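# Two robots shelve a cart's board onto wall brackets

## Task

Take the shelf board off the cart and set it level across both wall brackets, slid back until it meets the wall. Any number of robots may help, and the cart itself may be moved. At the end, release the board and back the robots away from it. The task fails if any robot tips over or is left leaning.

## Robot and tools

Robots: r1 and r2 are identical Hello Robot Stretch 4 units. Each has an omni-wheel base, a lift carriage on a vertical mast, one telescoping arm that reaches forward, a three-joint wrist (yaw, pitch, roll) and a two-finger gripper. Each is about 1.6 m tall, and its base edge lies within 0.23 m of its base origin. Cameras per robot: r1_head_camera, r1_head_left_camera, r1_head_right_camera, r1_wrist_camera, and the same four with the r2_ prefix.

Frames: every robot uses its own base frame. The origin is on the floor below the base centre, x points forward, y left, z up. hand_pose is the pinch point between the open fingertips, given in this frame; its printed value can be slightly off. The odometry frame is where the base frame was when the scene began. Neither robot knows where the other is; only images, lidar_m and wrist_depth_mm show their relative placement.

execute_actions(actions, cameras): actions is a list holding one action, or empty to just read state and images. The action is an object keyed "r1" and/or "r2"; each robot gets its own entry. Under a robot: "base" with exactly one of translate_m (metres, forward positive, -2 to 2), strafe_m (metres, left positive, -2 to 2) or rotate_rad (radians, counter-clockwise positive, -3.2 to 3.2). These are offsets from where the base last reported itself, not poses. "joints" holds absolute targets by name: lift_m 0 to 1.2; arm_m 0 to 0.55 (extension); wrist_yaw_rad -1.134 to 4.276 (0 forward, positive turns left, 3.14 stowed; above 3.4 the arm may block it); wrist_pitch_rad -1.117 to 4.259 (0 level, 1.57 pointing down); wrist_roll_rad -1.117 to 4.259 (positive turns clockwise as seen from behind the gripper); gripper_m -0.038 to 0.141, the fingertip gap in metres, negative meaning the tips press together. Joint targets past their range are clipped and reported; any other bad value or unknown key rejects the whole call. "pace" is "slow", "default", "fast" or "max" (base up to 0.1/0.3/0.4/0.6 m/s and 1/2/3/4 rad/s, slower when the lift is high). "contact_limits": {"arm_m": value} from 0 (most sensitive) to 0.75, default 0.5. Alternatively send {"end_of_arm": "enable_torque"} alone to revive wrist or gripper motors that shut off. All motions in one action begin at once; each lasts at most 15 s. A robot or joint left out may keep driving toward its earlier target. cameras lists which images to return: omit, null or ["all"] for all, [] for none.

wait(seconds): 0 to 10; commands nothing new and returns the same state and images. zoom_image(camera, region): enlarges part of that camera's latest full image; region is [x0, y0, x1, y1] in pixels from the top-left, at most 504 by 504. read_manual(section): returns only licence texts. finished_scene(scene): give the current scene's number; this is final and the result reports success and the next task.

Results: base_status and joint_status tell how each motion ended: "done" (for the base, wheels turned the commanded amount, slip included), "off_target", "contact_stop_at_<key>" (blocked; that part may go slack, so a lift can sag under load), "limit_stop_at_<name>" (e.g. own_body for self-collision, tilt when leaning beyond 6 degrees, which makes lift, arm and wheels slack), "time_out" and "torque_fault" (wrist motor went limp; send enable_torque). on_its_own covers things not commanded in this call; "held at" there is the held target, not the position. joint_positions have tolerances lift and arm ±0.004, yaw and roll ±0.02, pitch ±0.05, gripper ±0.004. lidar_m: 12 distances in metres, 30 degree sectors, first straight ahead then counter-clockwise (4th left, 7th behind, 10th right); "-" means nothing seen or closer than 0.25 m; it sees other robots and table tops but may miss glass and thin legs. wrist_depth_mm: a 7 by 7 grid of depths, 100 to 2000 mm, read from the top left. base_odometry counts wheel turns; if turned_by_wheels and turned_by_imu disagree by over about 0.1 rad, something slipped or collided. base_tilt gives forward and right lean in degrees, each with a fixed offset up to about 1.5. motor_effort is percent of maximum, positive toward higher joint values, peak in brackets; for wheel_0, wheel_1, wheel_2 positive turns the base right. Grip is only confirmable by a clear gripper_m effort change; closing below the object's width squeezes and pulls it toward the wrist. The pictures line names the returned images in order.

Cautions: never let the robots press on each other; once bases touch, even millimetres more is a hard press, and nothing reports contact. Two robots given the same drive can differ by up to about 3 cm per metre, so a shared load gets strained and can topple one. Over 1 kg in the hand with arm_m above 0.2 makes driving or turning risky, worse at fast paces; high hands and strong pushes also tip robots. A level gripper carrying above about 2 kg faults the wrist. Fingertips pressed on a surface can jam; lift to free them. To unfold at the start, send lift_m 0.4 with wrist_yaw_rad 0. If a result reports a stop, later calls in that same reply are skipped. Avoid drops, slams and forceful pushes, and ensure the board rests on both brackets before releasing and retreating.

Each tool is called after "Call:" by a JSON object that holds its "name" and its "arguments", one argument or row to a line.

## Session

Call:
{"name": "execute_actions", "arguments": {
  "actions": []
}}

Scene clock: 0.00 s.
r1.base_odometry: x=+0.000 y=+0.000 heading=+0.000 (m, m, rad; r1's odometry frame)
r1.turned_by_wheels: +0.000 (rad since the last result)
r1.turned_by_imu: +0.000 (rad since the last result)
r1.base_tilt: forward=+0.7 right=+0.7 (deg)
r1.lidar_m: 0.94 0.87 0.90 1.22 2.81 6.58 4.04 3.85 1.84 1.30 1.21 1.25
r1.base_status: not commanded
r1.joint_positions: lift_m=+0.172 arm_m=+0.000 wrist_yaw_rad=+3.241 wrist_pitch_rad=-0.006 wrist_roll_rad=-0.018 gripper_m=+0.057
r1.joint_status: not commanded
r1.motor_effort: lift_m=+20 arm_m=-1 wrist_yaw_rad=-2 wrist_pitch_rad=-9 wrist_roll_rad=+0 gripper_m=+0 wheel_0=+0 wheel_1=+0 wheel_2=-1 (%)
r1.hand_pose: x=-0.1252 y=+0.0583 z=+0.3520 quat_wxyz=(-0.050, +0.003, -0.009, +0.999) (m; r1's base frame)
r1.wrist_depth_mm: - - 138 - - - - / - - 136 - - - - / - - 136 - - - - / - 117 138 - - - - / 186 - - - - - - / 198 1499 201 1397 199 1281 1229 / 194 946 946 139 946 820 866
r2.base_odometry: x=+0.000 y=+0.000 heading=+0.000 (m, m, rad; r2's odometry frame)
r2.turned_by_wheels: +0.000 (rad since the last result)
r2.turned_by_imu: +0.000 (rad since the last result)
r2.base_tilt: forward=-0.6 right=-0.1 (deg)
r2.lidar_m: 4.98 4.35 3.61 3.45 1.76 1.30 1.22 1.29 1.28 1.23 1.32 1.75
r2.base_status: not commanded
r2.joint_positions: lift_m=+0.128 arm_m=+0.003 wrist_yaw_rad=+3.208 wrist_pitch_rad=+0.015 wrist_roll_rad=-0.004 gripper_m=+0.057
r2.joint_status: not commanded
r2.motor_effort: lift_m=+19 arm_m=-1 wrist_yaw_rad=+1 wrist_pitch_rad=-7 wrist_roll_rad=-2 gripper_m=-5 wheel_0=+0 wheel_1=-1 wheel_2=+0 (%)
r2.hand_pose: x=-0.1199 y=+0.0681 z=+0.3021 quat_wxyz=(-0.033, -0.007, -0.002, +0.999) (m; r2's base frame)
r2.wrist_depth_mm: - 137 151 1366 1366 1336 1336 / - 109 136 1366 1336 1336 1336 / - 110 136 1336 1366 1336 1308 / - 133 173 1366 1336 1366 1336 / 196 1366 1397 1366 1366 1336 1336 / 216 1160 196 1160 201 1078 1042 / 214 741 820 111 759 723 750
pictures: r1_head_camera, r1_head_left_camera, r1_head_right_camera, r1_wrist_camera, r2_head_camera, r2_head_left_camera, r2_head_right_camera, r2_wrist_camera
camera_calibration (this result's frames):
r1_wrist_camera: T_world_to_cam=[[-0.121976, 0.992183, -0.0263626, -0.0506747], [-0.012989, -0.0281543, -0.999519, 0.410784], [-0.992448, -0.121575, 0.0163216, 0.0993799], [0, 0, 0, 1]] pos_world=[0.0977839, 0.073926, 0.407628]
r2_wrist_camera: T_world_to_cam=[[-0.0488609, 0.998344, -0.0303531, -0.0708814], [0.0263981, -0.029088, -0.999228, 0.36199], [-0.998457, -0.0496244, -0.0249332, 0.126878], [0, 0, 0, 1]] pos_world=[0.113663, 0.0875898, 0.362723]
Images, in order (width x height): r1_head_camera 420x560, r1_head_left_camera 420x672, r1_head_right_camera 420x672, r1_wrist_camera 616x392, r2_head_camera 420x560, r2_head_left_camera 420x672, r2_head_right_camera 420x672, r2_wrist_camera 616x392.

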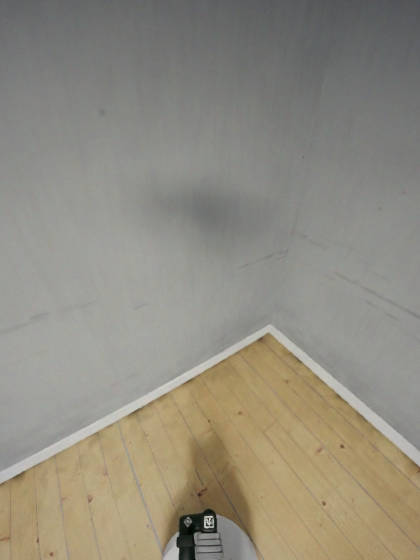

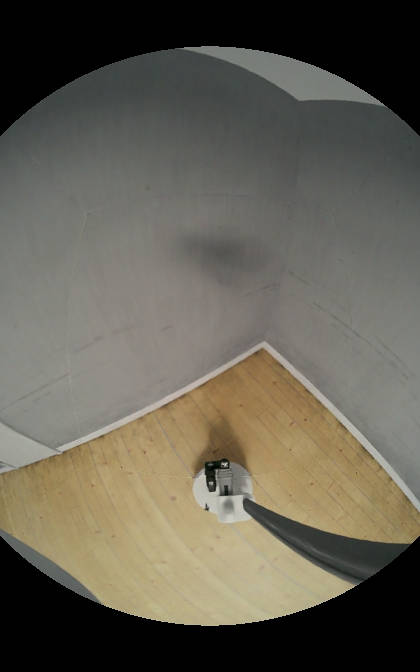

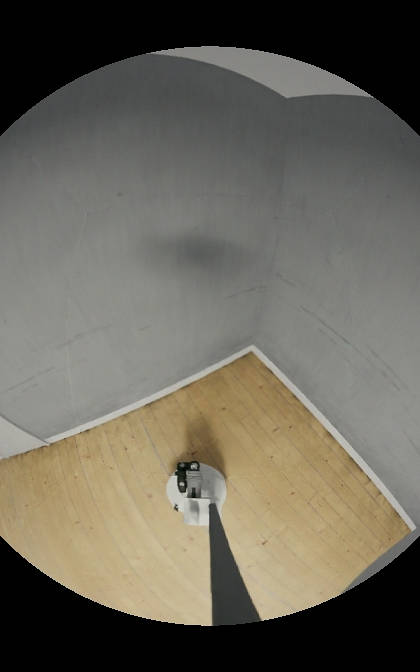

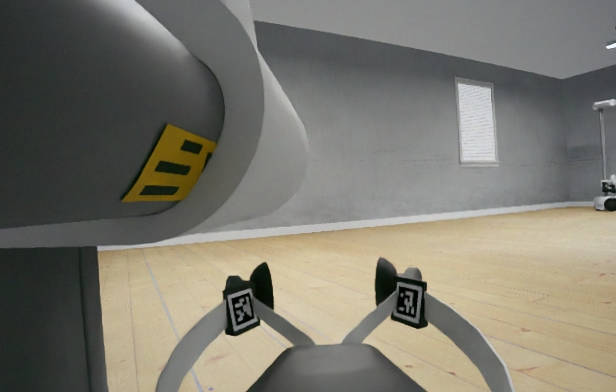

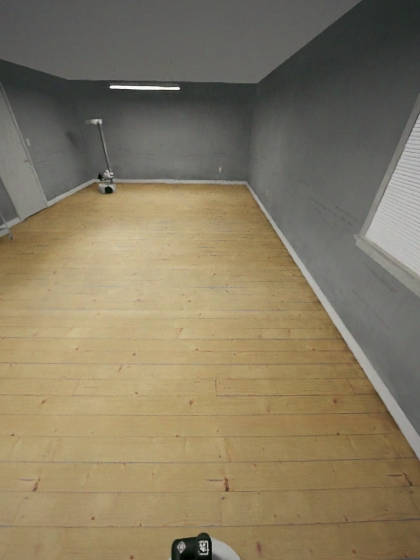

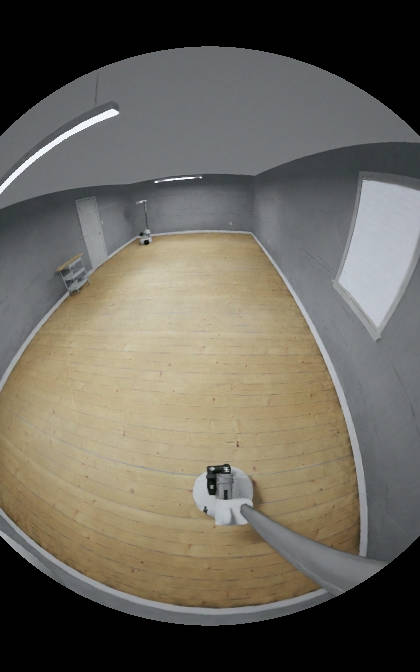

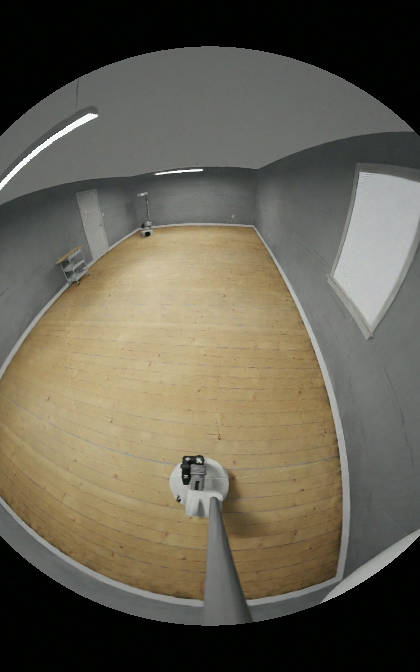

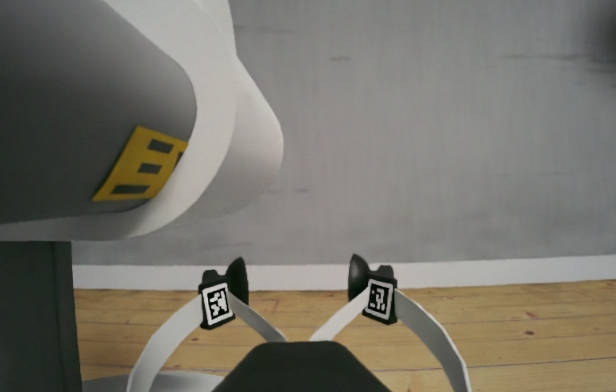

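Call:
{"name": "execute_actions", "arguments": {
  "actions": [
    {"r1":{"base":{"rotate_rad":0.68},"pace":"fast"},"r2":{"base":{"rotate_rad":0.75},"pace":"fast"}}
  ],
  "cameras": []
}}

Call:
{"name": "execute_actions", "arguments": {
  "actions": [
    {"r1":{"base":{"strafe_m":2},"joints":{"lift_m":0.4,"wrist_yaw_rad":0,"gripper_m":0.1},"pace":"max"},"r2":{"base":{"translate_m":2},"joints":{"lift_m":0.4,"wrist_yaw_rad":0,"gripper_m":0.1},"pace":"max"}}
  ],
  "cameras": ["r1_head_camera","r2_head_camera","r1_head_left_camera","r2_wrist_camera"]
}}

Scene clock: 17.67 s.
r1.base_odometry: x=+0.000 y=+0.000 heading=+0.679 (m, m, rad; r1's odometry frame)
r1.turned_by_wheels: +0.679 (rad since the last result)
r1.turned_by_imu: +0.670 (rad since the last result)
r1.base_tilt: forward=+0.8 right=+0.7 (deg)
r1.lidar_m: 0.86 0.96 1.45 6.61 4.94 3.90 3.49 1.55 1.24 1.22 1.15 0.90
r1.base_status: done
r1.joint_positions: lift_m=+0.172 arm_m=+0.000 wrist_yaw_rad=+3.241 wrist_pitch_rad=-0.006 wrist_roll_rad=-0.018 gripper_m=+0.057
r1.joint_status: not commanded
r1.motor_effort: lift_m=+20(20) arm_m=-1(1) wrist_yaw_rad=-1(1) wrist_pitch_rad=-8(7) wrist_roll_rad=-1(0) gripper_m=-3(3) wheel_0=-1(8) wheel_1=-4(10) wheel_2=-2(12) (%)
r1.hand_pose: x=-0.1252 y=+0.0583 z=+0.3520 quat_wxyz=(-0.050, +0.003, -0.009, +0.999) (m; r1's base frame)
r1.wrist_depth_mm: - - 138 - - - - / - - 136 - - - - / - - 136 - - - - / - 117 138 - - - - / 186 1808 - - - - - / 198 1499 202 1366 198 1281 1229 / 194 960 931 139 931 820 854
r2.base_odometry: x=+0.000 y=+0.000 heading=+0.750 (m, m, rad; r2's odometry frame)
r2.turned_by_wheels: +0.750 (rad since the last result)
r2.turned_by_imu: +0.769 (rad since the last result)
r2.base_tilt: forward=-0.6 right=-0.2 (deg)
r2.lidar_m: 4.10 3.49 2.64 1.45 1.23 1.23 1.42 1.24 1.24 1.44 2.44 6.58
r2.base_status: done
r2.joint_positions: lift_m=+0.128 arm_m=+0.003 wrist_yaw_rad=+3.208 wrist_pitch_rad=+0.015 wrist_roll_rad=-0.004 gripper_m=+0.057
r2.joint_status: not commanded
r2.motor_effort: lift_m=+19(19) arm_m=-1(1) wrist_yaw_rad=+0(1) wrist_pitch_rad=-7(8) wrist_roll_rad=-1(2) gripper_m=-3(3) wheel_0=+0(6) wheel_1=+0(6) wheel_2=+0(7) (%)
r2.hand_pose: x=-0.1199 y=+0.0681 z=+0.3021 quat_wxyz=(-0.033, -0.007, -0.002, +0.999) (m; r2's base frame)
r2.wrist_depth_mm: - 136 151 1808 1464 1229 1060 / - 109 136 1808 1464 1229 1042 / - 111 137 1756 1499 1229 1060 / - 133 173 1808 1464 1229 1078 / 196 1281 1537 1808 1464 1205 1060 / 216 1182 197 1160 200 1098 1042 / 214 741 831 111 759 723 750
pictures: none
No camera images: the call's "cameras" was empty. Leave "cameras" out to get every camera's image.

Scene clock: 22.57 s.
r1.base_odometry: x=-1.257 y=+1.556 heading=+0.679 (m, m, rad; r1's odometry frame)
r1.turned_by_wheels: +0.000 (rad since the last result)
r1.turned_by_imu: +0.005 (rad since the last result)
r1.base_tilt: forward=+0.6 right=+0.7 (deg)
r1.lidar_m: 1.07 1.08 1.17 2.52 2.90 3.68 3.61 3.90 3.24 3.05 1.44 1.12
r1.base_status: done
r1.joint_positions: lift_m=+0.400 arm_m=+0.000 wrist_yaw_rad=+0.000 wrist_pitch_rad=-0.006 wrist_roll_rad=-0.018 gripper_m=+0.100
r1.joint_status: all done
r1.motor_effort: lift_m=+21(26) arm_m=-1(1) wrist_yaw_rad=-2(7) wrist_pitch_rad=-8(8) wrist_roll_rad=+0(0) gripper_m=-2(1) wheel_0=+2(13) wheel_1=-1(14) wheel_2=+0(1) (%)
r1.hand_pose: x=+0.4590 y=-0.0874 z=+0.5798 quat_wxyz=(+1.000, -0.009, -0.003, +0.000) (m; r1's base frame)
r1.wrist_depth_mm: 1008 976 946 891 866 842 831 / 1008 976 960 891 866 842 820 / 1008 976 946 891 891 842 831 / 1025 976 960 904 878 854 831 / 1008 991 960 917 891 854 842 / 1008 976 203 917 866 842 831 / 1008 1008 960 140 878 854 831
r2.base_odometry: x=+1.463 y=+1.364 heading=+0.750 (m, m, rad; r2's odometry frame)
r2.turned_by_wheels: +0.000 (rad since the last result)
r2.turned_by_imu: +0.003 (rad since the last result)
r2.base_tilt: forward=-0.6 right=-0.1 (deg)
r2.lidar_m: 2.16 2.10 2.09 2.39 2.68 2.68 3.10 2.64 2.59 3.01 5.12 2.78
r2.base_status: done
r2.joint_positions: lift_m=+0.400 arm_m=+0.003 wrist_yaw_rad=+0.000 wrist_pitch_rad=+0.015 wrist_roll_rad=-0.004 gripper_m=+0.100
r2.joint_status: all done
r2.motor_effort: lift_m=+21(23) arm_m=-1(1) wrist_yaw_rad=-2(4) wrist_pitch_rad=-8(8) wrist_roll_rad=+0(0) gripper_m=-2(4) wheel_0=-2(7) wheel_1=-2(6) wheel_2=+0(16) (%)
r2.hand_pose: x=+0.4622 y=-0.0873 z=+0.5738 quat_wxyz=(+1.000, -0.002, +0.007, +0.000) (m; r2's base frame)
r2.wrist_depth_mm: 1708 1983 - - - - - / 1661 1983 - - - - - / 1756 1983 - - - - - / 1756 1921 - - - - - / 1708 1921 - - - - - / 1661 1808 204 1921 219 1863 1808 / 1397 1308 1464 111 1366 1255 1281
pictures: r1_head_camera, r1_head_left_camera, r2_head_camera, r2_wrist_camera
camera_calibration (this result's frames):
r2_wrist_camera: T_world_to_cam=[[-0.0171583, -0.999392, -0.0303531, -0.0681421], [-0.0244066, 0.0307672, -0.999229, 0.64229], [0.999555, -0.0164043, -0.0249197, -0.213444], [0, 0, 0, 1]] pos_world=[0.227856, -0.0913635, 0.634407]
Images, in order (width x height): r1_head_camera 420x560, r1_head_left_camera 420x672, r2_head_camera 420x560, r2_wrist_camera 616x392.

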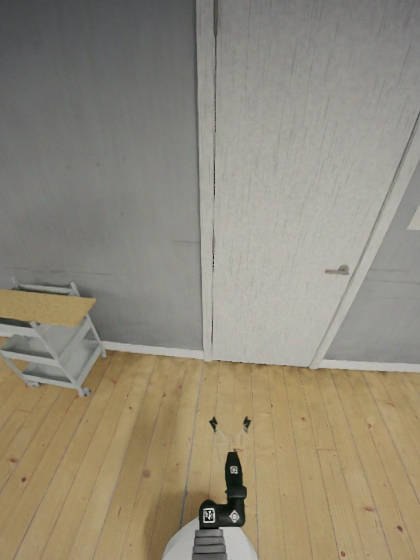

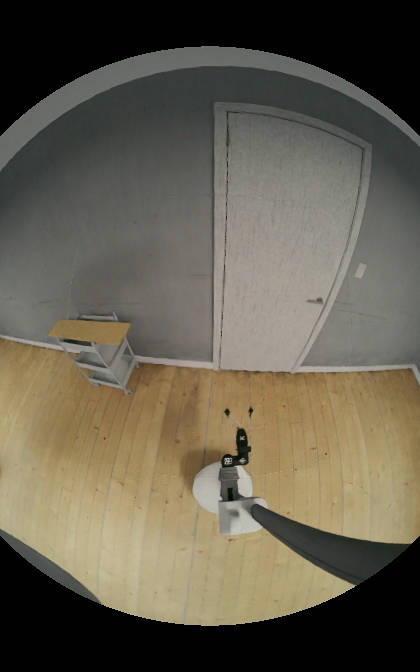

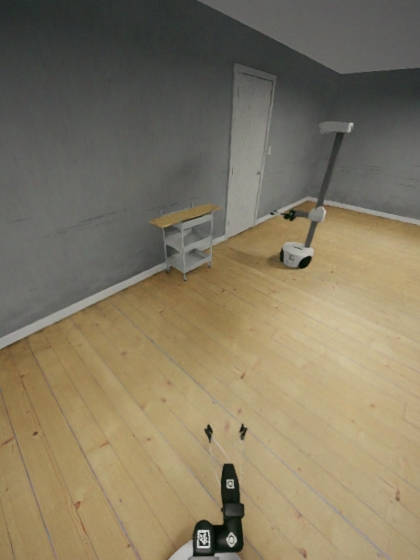

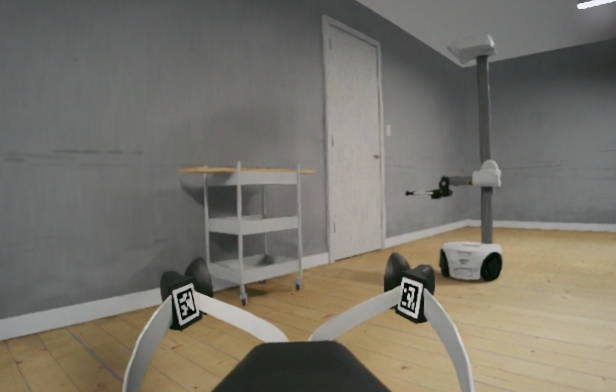

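Call:
{"name": "execute_actions", "arguments": {
  "actions": [
    {"r1":{"base":{"rotate_rad":-0.125},"joints":{"lift_m":0.57,"wrist_roll_rad":1.57}},"r2":{"base":{"translate_m":1.53},"joints":{"lift_m":0.565,"wrist_roll_rad":1.57,"wrist_pitch_rad":0},"pace":"max"}}
  ],
  "cameras": []
}}

Call:
{"name": "execute_actions", "arguments": {
  "actions": [
    {"r1":{"base":{"strafe_m":0.82},"pace":"fast"},"r2":{"base":{"rotate_rad":0.79}}}
  ],
  "cameras": ["r1_head_camera","r2_head_camera","r1_wrist_camera","r2_wrist_camera","r2_head_left_camera"]
}}

Scene clock: 38.20 s.
r1.base_odometry: x=-1.257 y=+1.556 heading=+0.555 (m, m, rad; r1's odometry frame)
r1.turned_by_wheels: -0.125 (rad since the last result)
r1.turned_by_imu: -0.121 (rad since the last result)
r1.base_tilt: forward=+0.6 right=+0.8 (deg)
r1.lidar_m: 1.09 1.06 1.06 1.36 5.18 3.79 3.70 3.77 3.33 3.19 1.63 1.15
r1.base_status: done
r1.joint_positions: lift_m=+0.570 arm_m=+0.000 wrist_yaw_rad=+0.000 wrist_pitch_rad=-0.006 wrist_roll_rad=+1.570 gripper_m=+0.100
r1.joint_status: all done
r1.motor_effort: lift_m=+23(24) arm_m=-1(1) wrist_yaw_rad=-2(2) wrist_pitch_rad=-7(9) wrist_roll_rad=+1(4) gripper_m=+0(1) wheel_0=+1(5) wheel_1=+4(9) wheel_2=+2(9) (%)
r1.hand_pose: x=+0.4590 y=-0.0874 z=+0.7496 quat_wxyz=(+0.707, +0.707, -0.002, +0.002) (m; r1's base frame)
r1.wrist_depth_mm: 917 931 931 917 904 917 904 / 931 931 904 917 904 904 891 / 931 917 931 917 917 891 904 / 917 904 917 917 904 878 904 / 904 904 891 904 891 904 904 / 904 891 204 904 878 904 891 / 931 917 917 142 917 904 891
r2.base_odometry: x=+2.583 y=+2.406 heading=+0.750 (m, m, rad; r2's odometry frame)
r2.turned_by_wheels: +0.000 (rad since the last result)
r2.turned_by_imu: +0.002 (rad since the last result)
r2.base_tilt: forward=-0.7 right=-0.2 (deg)
r2.lidar_m: 0.73 0.66 1.03 1.19 2.04 3.81 - 3.68 3.67 4.25 1.48 1.53
r2.base_status: done
r2.joint_positions: lift_m=+0.565 arm_m=+0.003 wrist_yaw_rad=+0.000 wrist_pitch_rad=+0.002 wrist_roll_rad=+1.570 gripper_m=+0.100
r2.joint_status: all done
r2.motor_effort: lift_m=+21(24) arm_m=-1(1) wrist_yaw_rad=+0(2) wrist_pitch_rad=-7(10) wrist_roll_rad=+0(3) gripper_m=-2(1) wheel_0=-1(8) wheel_1=-1(8) wheel_2=+0(13) (%)
r2.hand_pose: x=+0.4622 y=-0.0874 z=+0.7425 quat_wxyz=(+0.707, +0.707, +0.001, -0.001) (m; r2's base frame)
r2.wrist_depth_mm: - - - - - 1430 1042 / - - - 1983 1983 1499 1008 / 1708 1661 1618 1618 1618 1464 1025 / 1430 1464 1430 1430 1430 1397 960 / 1255 1229 1229 831 1229 891 842 / 1078 1098 216 654 219 647 866 / 991 976 1008 111 976 564 842
pictures: none
No camera images: the call's "cameras" was empty. Leave "cameras" out to get every camera's image.

Scene clock: 41.40 s.
r1.base_odometry: x=-1.689 y=+2.253 heading=+0.555 (m, m, rad; r1's odometry frame)
r1.turned_by_wheels: +0.000 (rad since the last result)
r1.turned_by_imu: +0.002 (rad since the last result)
r1.base_tilt: forward=+0.6 right=+0.8 (deg)
r1.lidar_m: 0.69 0.71 0.74 0.68 4.91 3.79 3.69 3.76 4.15 4.00 1.58 1.16
r1.base_status: done
r1.joint_positions: lift_m=+0.570 arm_m=+0.000 wrist_yaw_rad=+0.000 wrist_pitch_rad=-0.006 wrist_roll_rad=+1.570 gripper_m=+0.100
r1.joint_status: not commanded
r1.motor_effort: lift_m=+23(23) arm_m=-1(1) wrist_yaw_rad=-2(2) wrist_pitch_rad=-8(9) wrist_roll_rad=-1(2) gripper_m=-2(2) wheel_0=+2(13) wheel_1=+1(12) wheel_2=+0(1) (%)
r1.hand_pose: x=+0.4590 y=-0.0874 z=+0.7496 quat_wxyz=(+0.707, +0.707, -0.002, +0.002) (m; r1's base frame)
r1.wrist_depth_mm: 960 946 946 946 931 931 917 / 946 931 946 931 917 917 917 / 946 931 931 917 917 931 931 / 946 946 904 931 931 917 917 / 931 931 931 917 917 917 917 / 946 931 204 904 917 891 904 / 946 917 931 142 904 809 798
r2.base_odometry: x=+2.583 y=+2.406 heading=+1.540 (m, m, rad; r2's odometry frame)
r2.turned_by_wheels: +0.790 (rad since the last result)
r2.turned_by_imu: +0.809 (rad since the last result)
r2.base_tilt: forward=-0.6 right=-0.2 (deg)
r2.lidar_m: 0.68 1.08 1.46 3.80 3.95 3.86 3.80 3.84 0.76 0.69 0.87 0.69
r2.base_status: done
r2.joint_positions: lift_m=+0.565 arm_m=+0.003 wrist_yaw_rad=+0.000 wrist_pitch_rad=+0.002 wrist_roll_rad=+1.570 gripper_m=+0.100
r2.joint_status: not commanded
r2.motor_effort: lift_m=+21(21) arm_m=-1(1) wrist_yaw_rad=-1(1) wrist_pitch_rad=-7(7) wrist_roll_rad=-1(1) gripper_m=-1(2) wheel_0=+0(5) wheel_1=-1(7) wheel_2=+0(5) (%)
r2.hand_pose: x=+0.4622 y=-0.0874 z=+0.7425 quat_wxyz=(+0.707, +0.707, +0.001, -0.001) (m; r2's base frame)
r2.wrist_depth_mm: 820 809 820 449 831 591 415 / 809 820 831 732 831 732 798 / 820 820 831 831 831 831 842 / 820 820 831 831 831 831 842 / 809 820 831 842 831 842 854 / 820 820 216 842 219 842 842 / 820 820 820 111 831 842 854
pictures: r1_head_camera, r1_wrist_camera, r2_head_camera, r2_head_left_camera, r2_wrist_camera
camera_calibration (this result's frames):
r1_wrist_camera: T_world_to_cam=[[0.0281844, 0.0432683, -0.998666, 0.752612], [0.00982703, 0.999002, 0.0435603, 0.109142], [0.999554, -0.0110416, 0.0277311, -0.25827], [0, 0, 0, 1]] pos_world=[0.235871, -0.144449, 0.754016]
r2_wrist_camera: T_world_to_cam=[[-0.0191821, 0.0339935, -0.999238, 0.747544], [-0.00941895, 0.999371, 0.0341789, 0.12132], [0.999772, 0.0100674, -0.0188499, -0.211548], [0, 0, 0, 1]] pos_world=[0.226982, -0.144525, 0.73884]
Images, in order (width x height): r1_head_camera 420x560, r1_wrist_camera 616x392, r2_head_camera 420x560, r2_head_left_camera 420x672, r2_wrist_camera 616x392.

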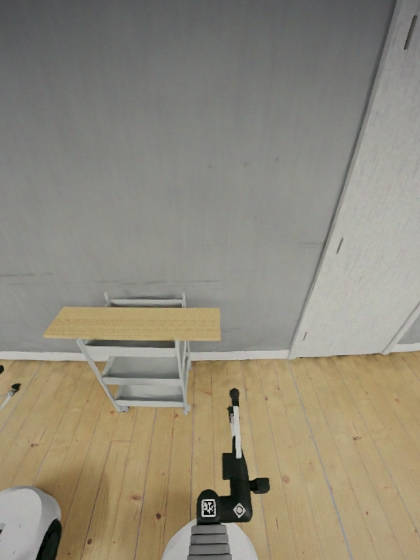

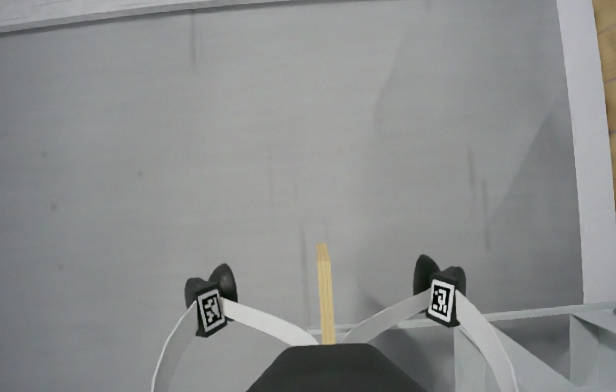

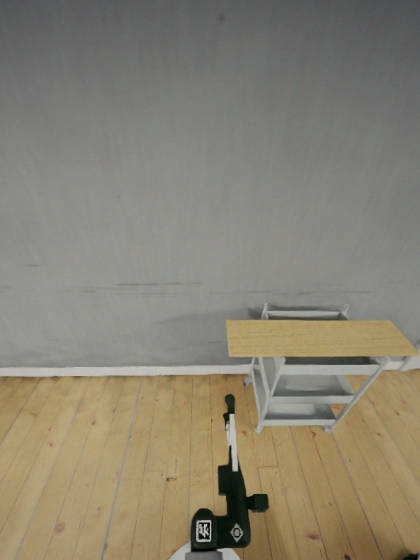

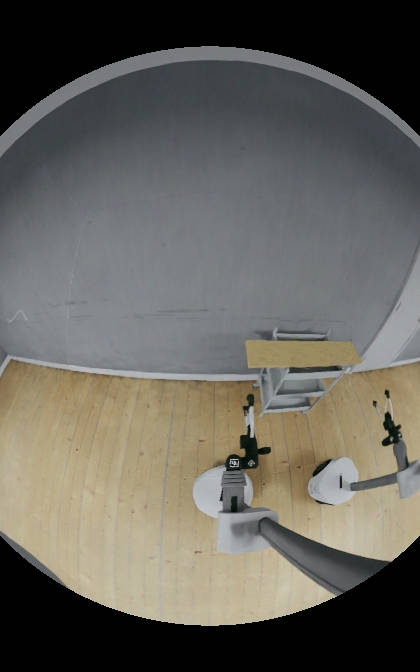

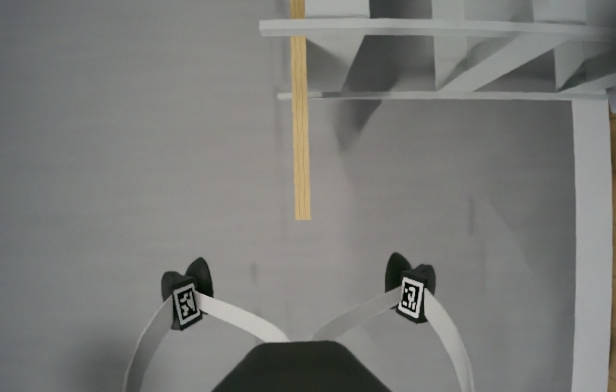

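Call:
{"name": "execute_actions", "arguments": {
  "actions": [
    {"r1":{"base":{"strafe_m":0.09},"joints":{"lift_m":0.566,"arm_m":0.07}},"r2":{"base":{"strafe_m":-0.085},"joints":{"lift_m":0.561,"arm_m":0.07}}}
  ],
  "cameras": []
}}

Call:
{"name": "execute_actions", "arguments": {
  "actions": [
    {"r1":{"base":{"translate_m":0.29}},"r2":{"base":{"translate_m":0.205}}}
  ],
  "cameras": ["r1_head_camera","r2_head_camera","r1_wrist_camera","r2_wrist_camera"]
}}

Scene clock: 52.37 s.
r1.base_odometry: x=-1.737 y=+2.329 heading=+0.556 (m, m, rad; r1's odometry frame)
r1.turned_by_wheels: +0.000 (rad since the last result)
r1.turned_by_imu: +0.002 (rad since the last result)
r1.base_tilt: forward=+0.8 right=+0.8 (deg)
r1.lidar_m: 0.67 0.73 0.55 0.50 4.81 3.78 3.71 3.74 4.27 4.08 1.61 1.17
r1.base_status: done
r1.joint_positions: lift_m=+0.566 arm_m=+0.069 wrist_yaw_rad=+0.000 wrist_pitch_rad=-0.006 wrist_roll_rad=+1.570 gripper_m=+0.100
r1.joint_status: all done
r1.motor_effort: lift_m=+17(21) arm_m=+5(6) wrist_yaw_rad=-2(1) wrist_pitch_rad=-8(8) wrist_roll_rad=+0(2) gripper_m=+2(1) wheel_0=+0(7) wheel_1=+5(11) wheel_2=+0(1) (%)
r1.hand_pose: x=+0.5284 y=-0.0874 z=+0.7461 quat_wxyz=(+0.707, +0.707, -0.002, +0.002) (m; r1's base frame)
r1.wrist_depth_mm: 878 866 866 854 854 866 854 / 866 866 878 854 866 854 854 / 866 866 866 854 854 866 842 / 866 866 866 842 854 854 842 / 866 854 854 842 854 842 842 / 842 866 204 732 723 603 842 / 854 854 854 142 504 407 442
r2.base_odometry: x=+2.668 y=+2.404 heading=+1.540 (m, m, rad; r2's odometry frame)
r2.turned_by_wheels: +0.000 (rad since the last result)
r2.turned_by_imu: +0.000 (rad since the last result)
r2.base_tilt: forward=-0.5 right=-0.4 (deg)
r2.lidar_m: 0.66 1.07 1.46 3.89 4.02 3.86 3.81 3.81 0.54 0.51 0.73 0.65
r2.base_status: done
r2.joint_positions: lift_m=+0.561 arm_m=+0.069 wrist_yaw_rad=+0.000 wrist_pitch_rad=+0.002 wrist_roll_rad=+1.570 gripper_m=+0.100
r2.joint_status: all done
r2.motor_effort: lift_m=+16(20) arm_m=+5(7) wrist_yaw_rad=+0(0) wrist_pitch_rad=-7(7) wrist_roll_rad=+0(0) gripper_m=-1(1) wheel_0=-1(8) wheel_1=+2(9) wheel_2=+0(2) (%)
r2.hand_pose: x=+0.5285 y=-0.0874 z=+0.7388 quat_wxyz=(+0.707, +0.707, +0.001, -0.001) (m; r2's base frame)
r2.wrist_depth_mm: 750 759 768 340 768 647 477 / 759 750 768 343 759 615 442 / 759 741 759 768 768 778 778 / 750 759 759 759 778 768 768 / 759 759 759 768 768 778 778 / 759 759 217 759 220 778 778 / 759 759 759 111 778 768 778
pictures: none
No camera images: the call's "cameras" was empty. Leave "cameras" out to get every camera's image.

Scene clock: 54.80 s.
r1.base_odometry: x=-1.490 y=+2.482 heading=+0.556 (m, m, rad; r1's odometry frame)
r1.turned_by_wheels: +0.001 (rad since the last result)
r1.turned_by_imu: +0.002 (rad since the last result)
r1.base_tilt: forward=+0.7 right=+0.7 (deg)
r1.lidar_m: 0.40 0.42 0.58 0.50 0.59 4.08 4.03 4.03 4.25 3.29 1.13 0.58
r1.base_status: done
r1.joint_positions: lift_m=+0.566 arm_m=+0.069 wrist_yaw_rad=+0.000 wrist_pitch_rad=-0.006 wrist_roll_rad=+1.570 gripper_m=+0.100
r1.joint_status: not commanded
r1.motor_effort: lift_m=+17(17) arm_m=+5(5) wrist_yaw_rad=-2(2) wrist_pitch_rad=-8(8) wrist_roll_rad=-1(2) gripper_m=-3(3) wheel_0=+4(11) wheel_1=+5(12) wheel_2=-1(11) (%)
r1.hand_pose: x=+0.5285 y=-0.0874 z=+0.7461 quat_wxyz=(+0.707, +0.707, -0.002, +0.002) (m; r1's base frame)
r1.wrist_depth_mm: 569 569 564 564 569 559 559 / 569 564 569 564 564 554 559 / 569 574 564 564 559 559 554 / 569 569 564 559 564 554 554 / 564 569 564 160 559 554 549 / 559 554 204 160 554 549 549 / 559 559 554 142 455 554 442
r2.base_odometry: x=+2.674 y=+2.609 heading=+1.540 (m, m, rad; r2's odometry frame)
r2.turned_by_wheels: +0.000 (rad since the last result)
r2.turned_by_imu: +0.001 (rad since the last result)
r2.base_tilt: forward=-0.4 right=-0.2 (deg)
r2.lidar_m: 0.55 0.86 1.19 2.82 4.04 4.07 4.03 4.06 0.63 0.51 0.60 0.47
r2.base_status: done
r2.joint_positions: lift_m=+0.561 arm_m=+0.069 wrist_yaw_rad=+0.000 wrist_pitch_rad=+0.002 wrist_roll_rad=+1.570 gripper_m=+0.100
r2.joint_status: not commanded
r2.motor_effort: lift_m=+16(16) arm_m=+5(5) wrist_yaw_rad=+0(1) wrist_pitch_rad=-8(7) wrist_roll_rad=-1(0) gripper_m=-1(3) wheel_0=+1(5) wheel_1=+0(4) wheel_2=+0(10) (%)
r2.hand_pose: x=+0.5285 y=-0.0874 z=+0.7388 quat_wxyz=(+0.707, +0.707, +0.001, -0.001) (m; r2's base frame)
r2.wrist_depth_mm: 549 549 549 206 241 564 462 / 549 549 554 287 559 559 459 / 549 554 549 554 564 564 564 / 549 554 554 554 559 559 564 / 554 554 554 559 559 564 569 / 554 554 216 181 219 564 569 / 549 554 559 111 559 564 569
pictures: r1_head_camera, r1_wrist_camera, r2_head_camera, r2_wrist_camera
camera_calibration (this result's frames):
r1_wrist_camera: T_world_to_cam=[[0.0281818, 0.0433151, -0.998664, 0.747159], [0.00976533, 0.999001, 0.0436053, 0.108593], [0.999555, -0.0109812, 0.0277307, -0.327577], [0, 0, 0, 1]] pos_world=[0.305314, -0.144445, 0.75051]
r2_wrist_camera: T_world_to_cam=[[-0.0191773, 0.0340394, -0.999236, 0.745158], [-0.00938553, 0.99937, 0.0342241, 0.122028], [0.999772, 0.0100347, -0.0188457, -0.277906], [0, 0, 0, 1]] pos_world=[0.293278, -0.144527, 0.735176]
Images, in order (width x height): r1_head_camera 420x560, r1_wrist_camera 616x392, r2_head_camera 420x560, r2_wrist_camera 616x392.

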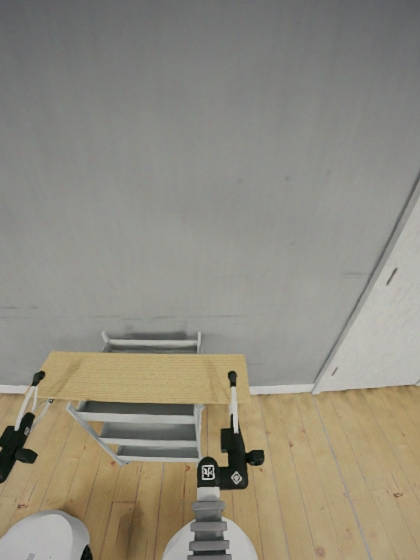

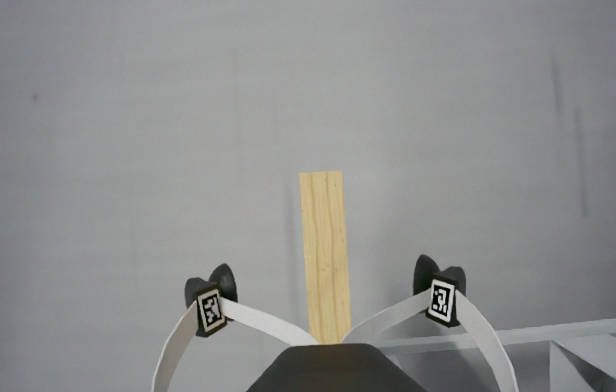

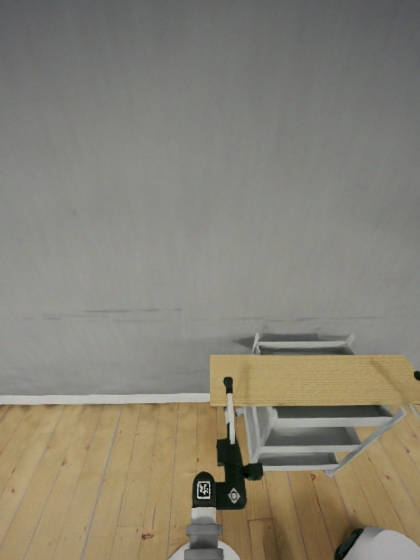

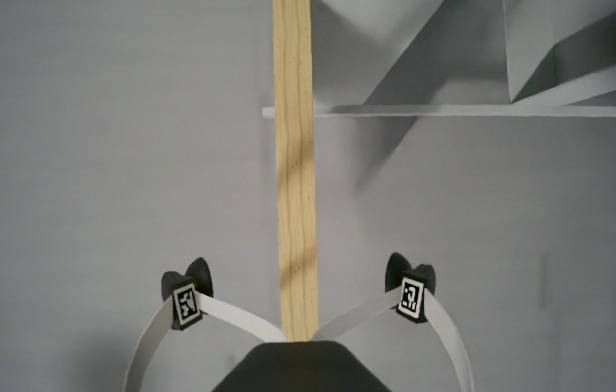

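Call:
{"name": "execute_actions", "arguments": {
  "actions": [
    {"r1":{"joints":{"arm_m":0.086,"gripper_m":-0.015}},"r2":{"joints":{"arm_m":0.101,"gripper_m":-0.015}}}
  ],
  "cameras": []
}}

Call:
{"name": "execute_actions", "arguments": {
  "actions": [
    {"r1":{"joints":{"lift_m":0.725,"wrist_pitch_rad":-0.04},"pace":"slow"},"r2":{"joints":{"lift_m":0.72,"wrist_pitch_rad":-0.035},"pace":"slow"}}
  ],
  "cameras": ["r1_wrist_camera","r2_wrist_camera"]
}}

Scene clock: 63.00 s.
r1.base_odometry: x=-1.490 y=+2.482 heading=+0.556 (m, m, rad; r1's odometry frame)
r1.turned_by_wheels: +0.000 (rad since the last result)
r1.turned_by_imu: +0.001 (rad since the last result)
r1.base_tilt: forward=+0.5 right=+0.7 (deg)
r1.lidar_m: 0.40 0.41 0.62 0.49 0.60 4.05 4.02 4.07 4.27 3.25 1.14 0.84
r1.base_status: not commanded
r1.joint_positions: lift_m=+0.566 arm_m=+0.085 wrist_yaw_rad=+0.000 wrist_pitch_rad=-0.005 wrist_roll_rad=+1.570 gripper_m=-0.014
r1.joint_status: all done
r1.motor_effort: lift_m=+17(17) arm_m=+5(4) wrist_yaw_rad=-2(2) wrist_pitch_rad=-10(10) wrist_roll_rad=+0(0) gripper_m=-16(18) wheel_0=+4(4) wheel_1=+5(5) wheel_2=-1(1) (%)
r1.hand_pose: x=+0.5446 y=-0.0873 z=+0.7460 quat_wxyz=(+0.707, +0.707, -0.002, +0.002) (m; r1's base frame)
r1.wrist_depth_mm: 559 554 554 549 549 549 544 / 559 554 549 549 549 544 539 / 554 549 539 544 544 544 539 / 554 549 549 138 544 539 535 / 544 549 539 137 539 535 539 / 549 539 539 138 183 535 530 / 544 544 535 138 535 421 427
r2.base_odometry: x=+2.674 y=+2.609 heading=+1.540 (m, m, rad; r2's odometry frame)
r2.turned_by_wheels: +0.000 (rad since the last result)
r2.turned_by_imu: +0.001 (rad since the last result)
r2.base_tilt: forward=-0.7 right=-0.1 (deg)
r2.lidar_m: 0.61 0.86 1.18 2.81 4.04 4.08 4.03 4.05 0.63 0.51 0.57 0.46
r2.base_status: not commanded
r2.joint_positions: lift_m=+0.561 arm_m=+0.100 wrist_yaw_rad=+0.000 wrist_pitch_rad=+0.002 wrist_roll_rad=+1.570 gripper_m=-0.014
r2.joint_status: all done
r2.motor_effort: lift_m=+16(17) arm_m=+5(5) wrist_yaw_rad=+0(2) wrist_pitch_rad=-8(8) wrist_roll_rad=+2(1) gripper_m=-18(21) wheel_0=+1(1) wheel_1=+1(1) wheel_2=+0(0) (%)
r2.hand_pose: x=+0.5596 y=-0.0873 z=+0.7388 quat_wxyz=(+0.707, +0.707, +0.001, -0.001) (m; r2's base frame)
r2.wrist_depth_mm: 512 521 521 139 242 530 433 / 517 521 521 140 525 530 433 / 521 521 521 141 530 530 535 / 517 521 525 525 535 530 530 / 521 521 525 142 530 530 535 / 521 525 187 143 188 530 535 / 521 521 521 111 530 535 535
pictures: none
No camera images: the call's "cameras" was empty. Leave "cameras" out to get every camera's image.

Scene clock: 65.10 s.
r1.base_odometry: x=-1.490 y=+2.482 heading=+0.556 (m, m, rad; r1's odometry frame)
r1.turned_by_wheels: +0.000 (rad since the last result)
r1.turned_by_imu: +0.001 (rad since the last result)
r1.base_tilt: forward=+0.7 right=+0.7 (deg)
r1.lidar_m: 0.40 0.41 0.60 0.48 0.59 4.07 4.02 4.07 4.27 3.29 1.13 0.88
r1.base_status: not commanded
r1.joint_positions: lift_m=+0.724 arm_m=+0.085 wrist_yaw_rad=+0.000 wrist_pitch_rad=-0.028 wrist_roll_rad=+1.570 gripper_m=-0.015
r1.joint_status: all done
r1.on_its_own: wrist_pitch_rad is at rest, and its effort (-36) is outside its rest range (-23 to +23)
r1.motor_effort: lift_m=+27(28) arm_m=+5(5) wrist_yaw_rad=-2(2) wrist_pitch_rad=-36(35) wrist_roll_rad=+1(0) gripper_m=-17(17) wheel_0=+4(4) wheel_1=+5(5) wheel_2=-1(1) (%)
r1.hand_pose: x=+0.5444 y=-0.0874 z=+0.9108 quat_wxyz=(+0.707, +0.707, -0.010, +0.010) (m; r1's base frame)
r1.wrist_depth_mm: 564 559 559 549 544 539 539 / 559 564 549 549 539 539 539 / 564 549 549 549 544 539 535 / 554 554 549 138 539 530 530 / 554 554 549 138 544 539 530 / 554 549 539 138 185 530 525 / 554 544 544 137 535 418 410
r2.base_odometry: x=+2.674 y=+2.609 heading=+1.540 (m, m, rad; r2's odometry frame)
r2.turned_by_wheels: +0.000 (rad since the last result)
r2.turned_by_imu: +0.000 (rad since the last result)
r2.base_tilt: forward=-0.7 right=-0.1 (deg)
r2.lidar_m: 0.61 0.84 1.19 2.78 4.04 4.07 4.03 4.04 0.62 0.51 0.59 0.46
r2.base_status: not commanded
r2.joint_positions: lift_m=+0.720 arm_m=+0.100 wrist_yaw_rad=+0.000 wrist_pitch_rad=-0.023 wrist_roll_rad=+1.570 gripper_m=-0.014
r2.joint_status: all done
r2.on_its_own: wrist_pitch_rad is at rest, and its effort (-35) is outside its rest range (-23 to +23)
r2.motor_effort: lift_m=+25(25) arm_m=+5(5) wrist_yaw_rad=-1(2) wrist_pitch_rad=-35(35) wrist_roll_rad=-1(2) gripper_m=-21(21) wheel_0=+1(1) wheel_1=+1(0) wheel_2=+0(0) (%)
r2.hand_pose: x=+0.5595 y=-0.0873 z=+0.9044 quat_wxyz=(+0.707, +0.707, -0.008, +0.008) (m; r2's base frame)
r2.wrist_depth_mm: 525 521 525 525 525 427 286 / 525 525 525 530 530 421 421 / 525 530 530 140 525 525 530 / 525 525 525 141 530 530 525 / 530 530 525 142 530 530 525 / 530 530 188 143 187 530 530 / 525 530 530 111 530 530 530
pictures: r1_wrist_camera, r2_wrist_camera
camera_calibration (this result's frames):
r1_wrist_camera: T_world_to_cam=[[0.0504757, 0.043224, -0.997789, 0.898191], [0.00863857, 0.999007, 0.0437138, 0.101729], [0.998688, -0.010826, 0.0500522, -0.367951], [0, 0, 0, 1]] pos_world=[0.321253, -0.144435, 0.910175]
r2_wrist_camera: T_world_to_cam=[[0.0062023, 0.0340428, -0.999401, 0.897178], [-0.0105459, 0.999367, 0.0339761, 0.11744], [0.999925, 0.0103288, 0.00655738, -0.328826], [0, 0, 0, 1]] pos_world=[0.324475, -0.144511, 0.894807]
Images, in order (width x height): r1_wrist_camera 616x392, r2_wrist_camera 616x392.

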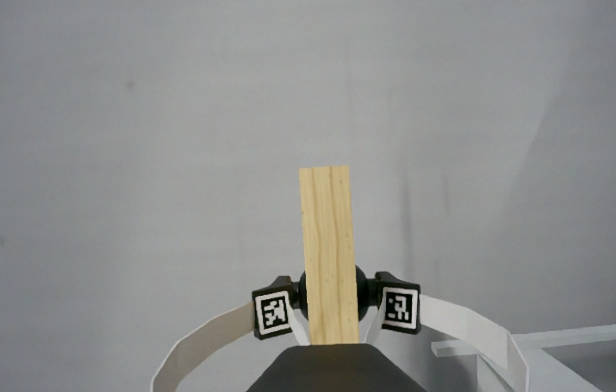

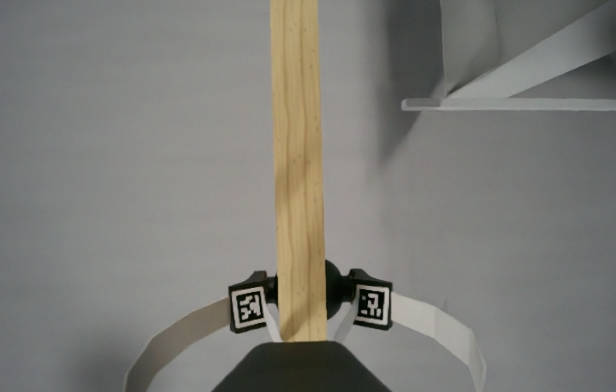

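Call:
{"name": "execute_actions", "arguments": {
  "actions": [
    {"r1":{"base":{"strafe_m":1.2}},"r2":{"base":{"strafe_m":1.192}}}
  ],
  "cameras": ["r2_head_camera","r2_head_left_camera"]
}}

Scene clock: 74.73 s.
r1.base_odometry: x=-2.124 y=+3.501 heading=+0.556 (m, m, rad; r1's odometry frame)
r1.turned_by_wheels: +0.000 (rad since the last result)
r1.turned_by_imu: +0.005 (rad since the last result)
r1.base_tilt: forward=+0.7 right=+0.7 (deg)
r1.lidar_m: 0.44 0.49 0.59 0.51 3.61 4.08 4.00 4.05 5.50 3.28 0.82 0.85
r1.base_status: done
r1.joint_positions: lift_m=+0.725 arm_m=+0.085 wrist_yaw_rad=-0.001 wrist_pitch_rad=-0.028 wrist_roll_rad=+1.570 gripper_m=-0.015
r1.joint_status: not commanded
r1.on_its_own: wrist_pitch_rad is at rest, and its effort (-35) is outside its rest range (-23 to +23)
r1.motor_effort: lift_m=+26(26) arm_m=+5(5) wrist_yaw_rad=+0(12) wrist_pitch_rad=-35(36) wrist_roll_rad=+0(0) gripper_m=-17(17) wheel_0=-1(6) wheel_1=+2(11) wheel_2=+0(1) (%)
r1.hand_pose: x=+0.5444 y=-0.0876 z=+0.9108 quat_wxyz=(+0.707, +0.707, -0.010, +0.010) (m; r1's base frame)
r1.wrist_depth_mm: 569 564 554 554 549 544 539 / 564 559 554 549 544 544 535 / 564 559 559 549 544 539 539 / 569 559 554 136 544 539 535 / 559 554 554 137 544 530 535 / 559 554 554 138 185 535 530 / 554 554 549 137 539 530 530
r2.base_odometry: x=+1.483 y=+2.646 heading=+1.540 (m, m, rad; r2's odometry frame)
r2.turned_by_wheels: +0.000 (rad since the last result)
r2.turned_by_imu: +0.002 (rad since the last result)
r2.base_tilt: forward=-0.5 right=-0.2 (deg)
r2.lidar_m: 0.61 0.83 1.14 2.68 2.80 3.79 4.04 4.08 0.60 0.51 0.65 0.49
r2.base_status: done
r2.joint_positions: lift_m=+0.720 arm_m=+0.100 wrist_yaw_rad=+0.000 wrist_pitch_rad=-0.023 wrist_roll_rad=+1.570 gripper_m=-0.014
r2.joint_status: not commanded
r2.on_its_own: wrist_pitch_rad is at rest, and its effort (-35) is outside its rest range (-23 to +23)
r2.motor_effort: lift_m=+24(25) arm_m=+5(5) wrist_yaw_rad=+1(11) wrist_pitch_rad=-35(35) wrist_roll_rad=-1(1) gripper_m=-21(19) wheel_0=+2(9) wheel_1=+0(10) wheel_2=-2(3) (%)
r2.hand_pose: x=+0.5595 y=-0.0875 z=+0.9045 quat_wxyz=(+0.707, +0.707, -0.008, +0.008) (m; r2's base frame)
r2.wrist_depth_mm: 504 508 508 137 508 512 512 / 517 512 512 508 512 517 512 / 512 512 512 138 512 508 512 / 508 508 512 140 512 512 512 / 512 512 517 141 512 517 512 / 517 517 187 142 187 517 512 / 512 512 512 111 517 512 512
pictures: r2_head_camera, r2_head_left_camera
Images, in order (width x height): r2_head_camera 420x560, r2_head_left_camera 420x672.

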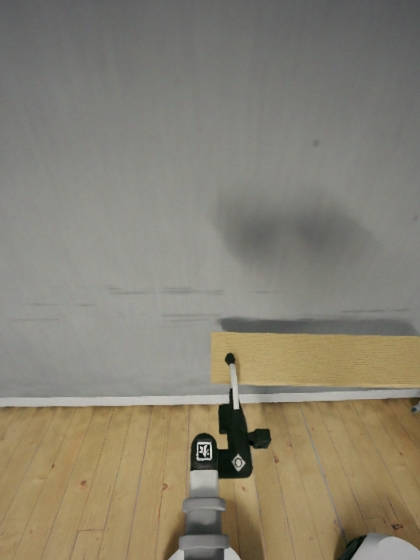

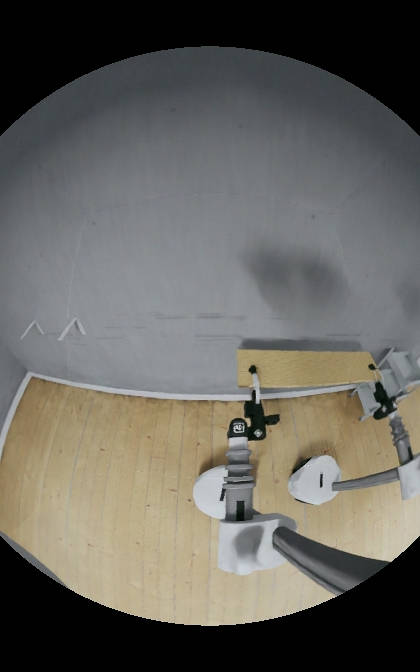

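Call:
{"name": "execute_actions", "arguments": {
  "actions": [
    {"r1":{"base":{"strafe_m":1.6},"joints":{"lift_m":0.925}},"r2":{"base":{"strafe_m":1.59},"joints":{"lift_m":0.92,"arm_m":0.06}}}
  ],
  "cameras": ["r1_head_camera","r2_head_camera","r1_wrist_camera","r2_wrist_camera"]
}}

Scene clock: 90.80 s.
r1.base_odometry: x=-2.969 y=+4.859 heading=+0.557 (m, m, rad; r1's odometry frame)
r1.turned_by_wheels: +0.000 (rad since the last result)
r1.turned_by_imu: +0.007 (rad since the last result)
r1.base_tilt: forward=+0.8 right=+0.7 (deg)
r1.lidar_m: 0.43 0.45 0.58 0.50 1.93 2.62 4.01 4.07 5.57 2.32 1.22 0.88
r1.base_status: done
r1.joint_positions: lift_m=+0.925 arm_m=+0.085 wrist_yaw_rad=-0.001 wrist_pitch_rad=-0.028 wrist_roll_rad=+1.570 gripper_m=-0.015
r1.joint_status: all done
r1.on_its_own: wrist_pitch_rad is at rest, and its effort (-34) is outside its rest range (-23 to +23)
r1.motor_effort: lift_m=+26(28) arm_m=+5(5) wrist_yaw_rad=+1(16) wrist_pitch_rad=-34(36) wrist_roll_rad=-1(2) gripper_m=-16(18) wheel_0=+0(10) wheel_1=+4(12) wheel_2=+0(1) (%)
r1.hand_pose: x=+0.5444 y=-0.0876 z=+1.1109 quat_wxyz=(+0.707, +0.707, -0.010, +0.010) (m; r1's base frame)
r1.wrist_depth_mm: 574 574 564 564 559 554 554 / 569 574 564 559 564 554 554 / 574 564 559 559 559 554 544 / 564 569 564 137 549 554 544 / 569 569 559 137 549 554 539 / 569 564 559 138 183 539 539 / 564 564 554 137 549 544 539
r2.base_odometry: x=-0.107 y=+2.696 heading=+1.540 (m, m, rad; r2's odometry frame)
r2.turned_by_wheels: +0.000 (rad since the last result)
r2.turned_by_imu: +0.002 (rad since the last result)
r2.base_tilt: forward=-0.4 right=-0.2 (deg)
r2.lidar_m: 0.57 0.83 1.14 1.09 1.15 1.54 4.07 4.09 0.56 0.51 0.59 0.45
r2.base_status: done
r2.joint_positions: lift_m=+0.920 arm_m=+0.061 wrist_yaw_rad=+0.001 wrist_pitch_rad=-0.023 wrist_roll_rad=+1.570 gripper_m=-0.014
r2.joint_status: all done
r2.on_its_own: wrist_pitch_rad is at rest, and its effort (-35) is outside its rest range (-23 to +23)
r2.motor_effort: lift_m=+24(28) arm_m=-5(4) wrist_yaw_rad=-2(14) wrist_pitch_rad=-35(36) wrist_roll_rad=+0(0) gripper_m=-20(21) wheel_0=+1(7) wheel_1=+0(7) wheel_2=-2(3) (%)
r2.hand_pose: x=+0.5203 y=-0.0873 z=+1.1046 quat_wxyz=(+0.707, +0.707, -0.008, +0.008) (m; r2's base frame)
r2.wrist_depth_mm: 530 535 530 530 535 530 535 / 535 535 535 535 530 535 539 / 535 535 530 140 535 535 535 / 535 535 539 140 535 535 535 / 535 535 535 141 539 535 535 / 535 535 188 142 187 535 535 / 535 535 539 111 539 535 535
pictures: r1_head_camera, r1_wrist_camera, r2_head_camera, r2_wrist_camera
camera_calibration (this result's frames):
r1_wrist_camera: T_world_to_cam=[[0.0508667, 0.0431667, -0.997772, 1.09768], [0.00955661, 0.998999, 0.043707, 0.0927563], [0.99866, -0.0117586, 0.0504032, -0.378348], [0, 0, 0, 1]] pos_world=[0.321119, -0.144495, 1.11025]
r2_wrist_camera: T_world_to_cam=[[0.0063641, 0.0340439, -0.9994, 1.09735], [-0.0107167, 0.999365, 0.0339744, 0.110269], [0.999922, 0.010494, 0.0067249, -0.291039], [0, 0, 0, 1]] pos_world=[0.285214, -0.144502, 1.0949]
Images, in order (width x height): r1_head_camera 420x560, r1_wrist_camera 616x392, r2_head_camera 420x560, r2_wrist_camera 616x392.

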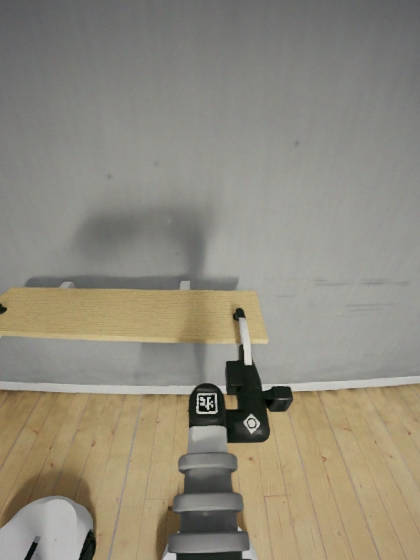

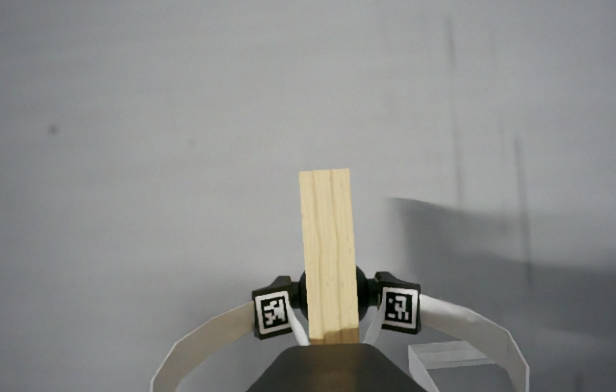

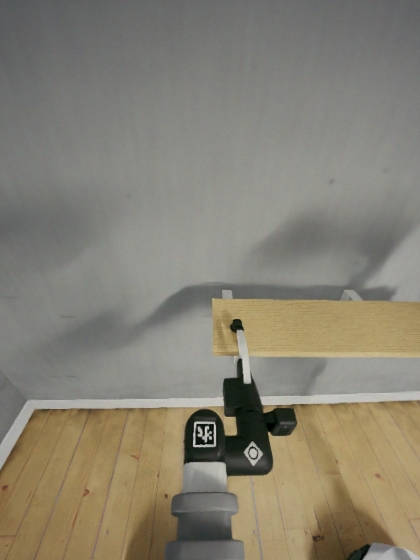

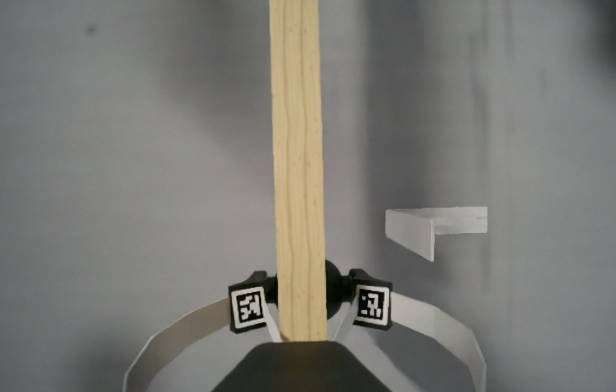

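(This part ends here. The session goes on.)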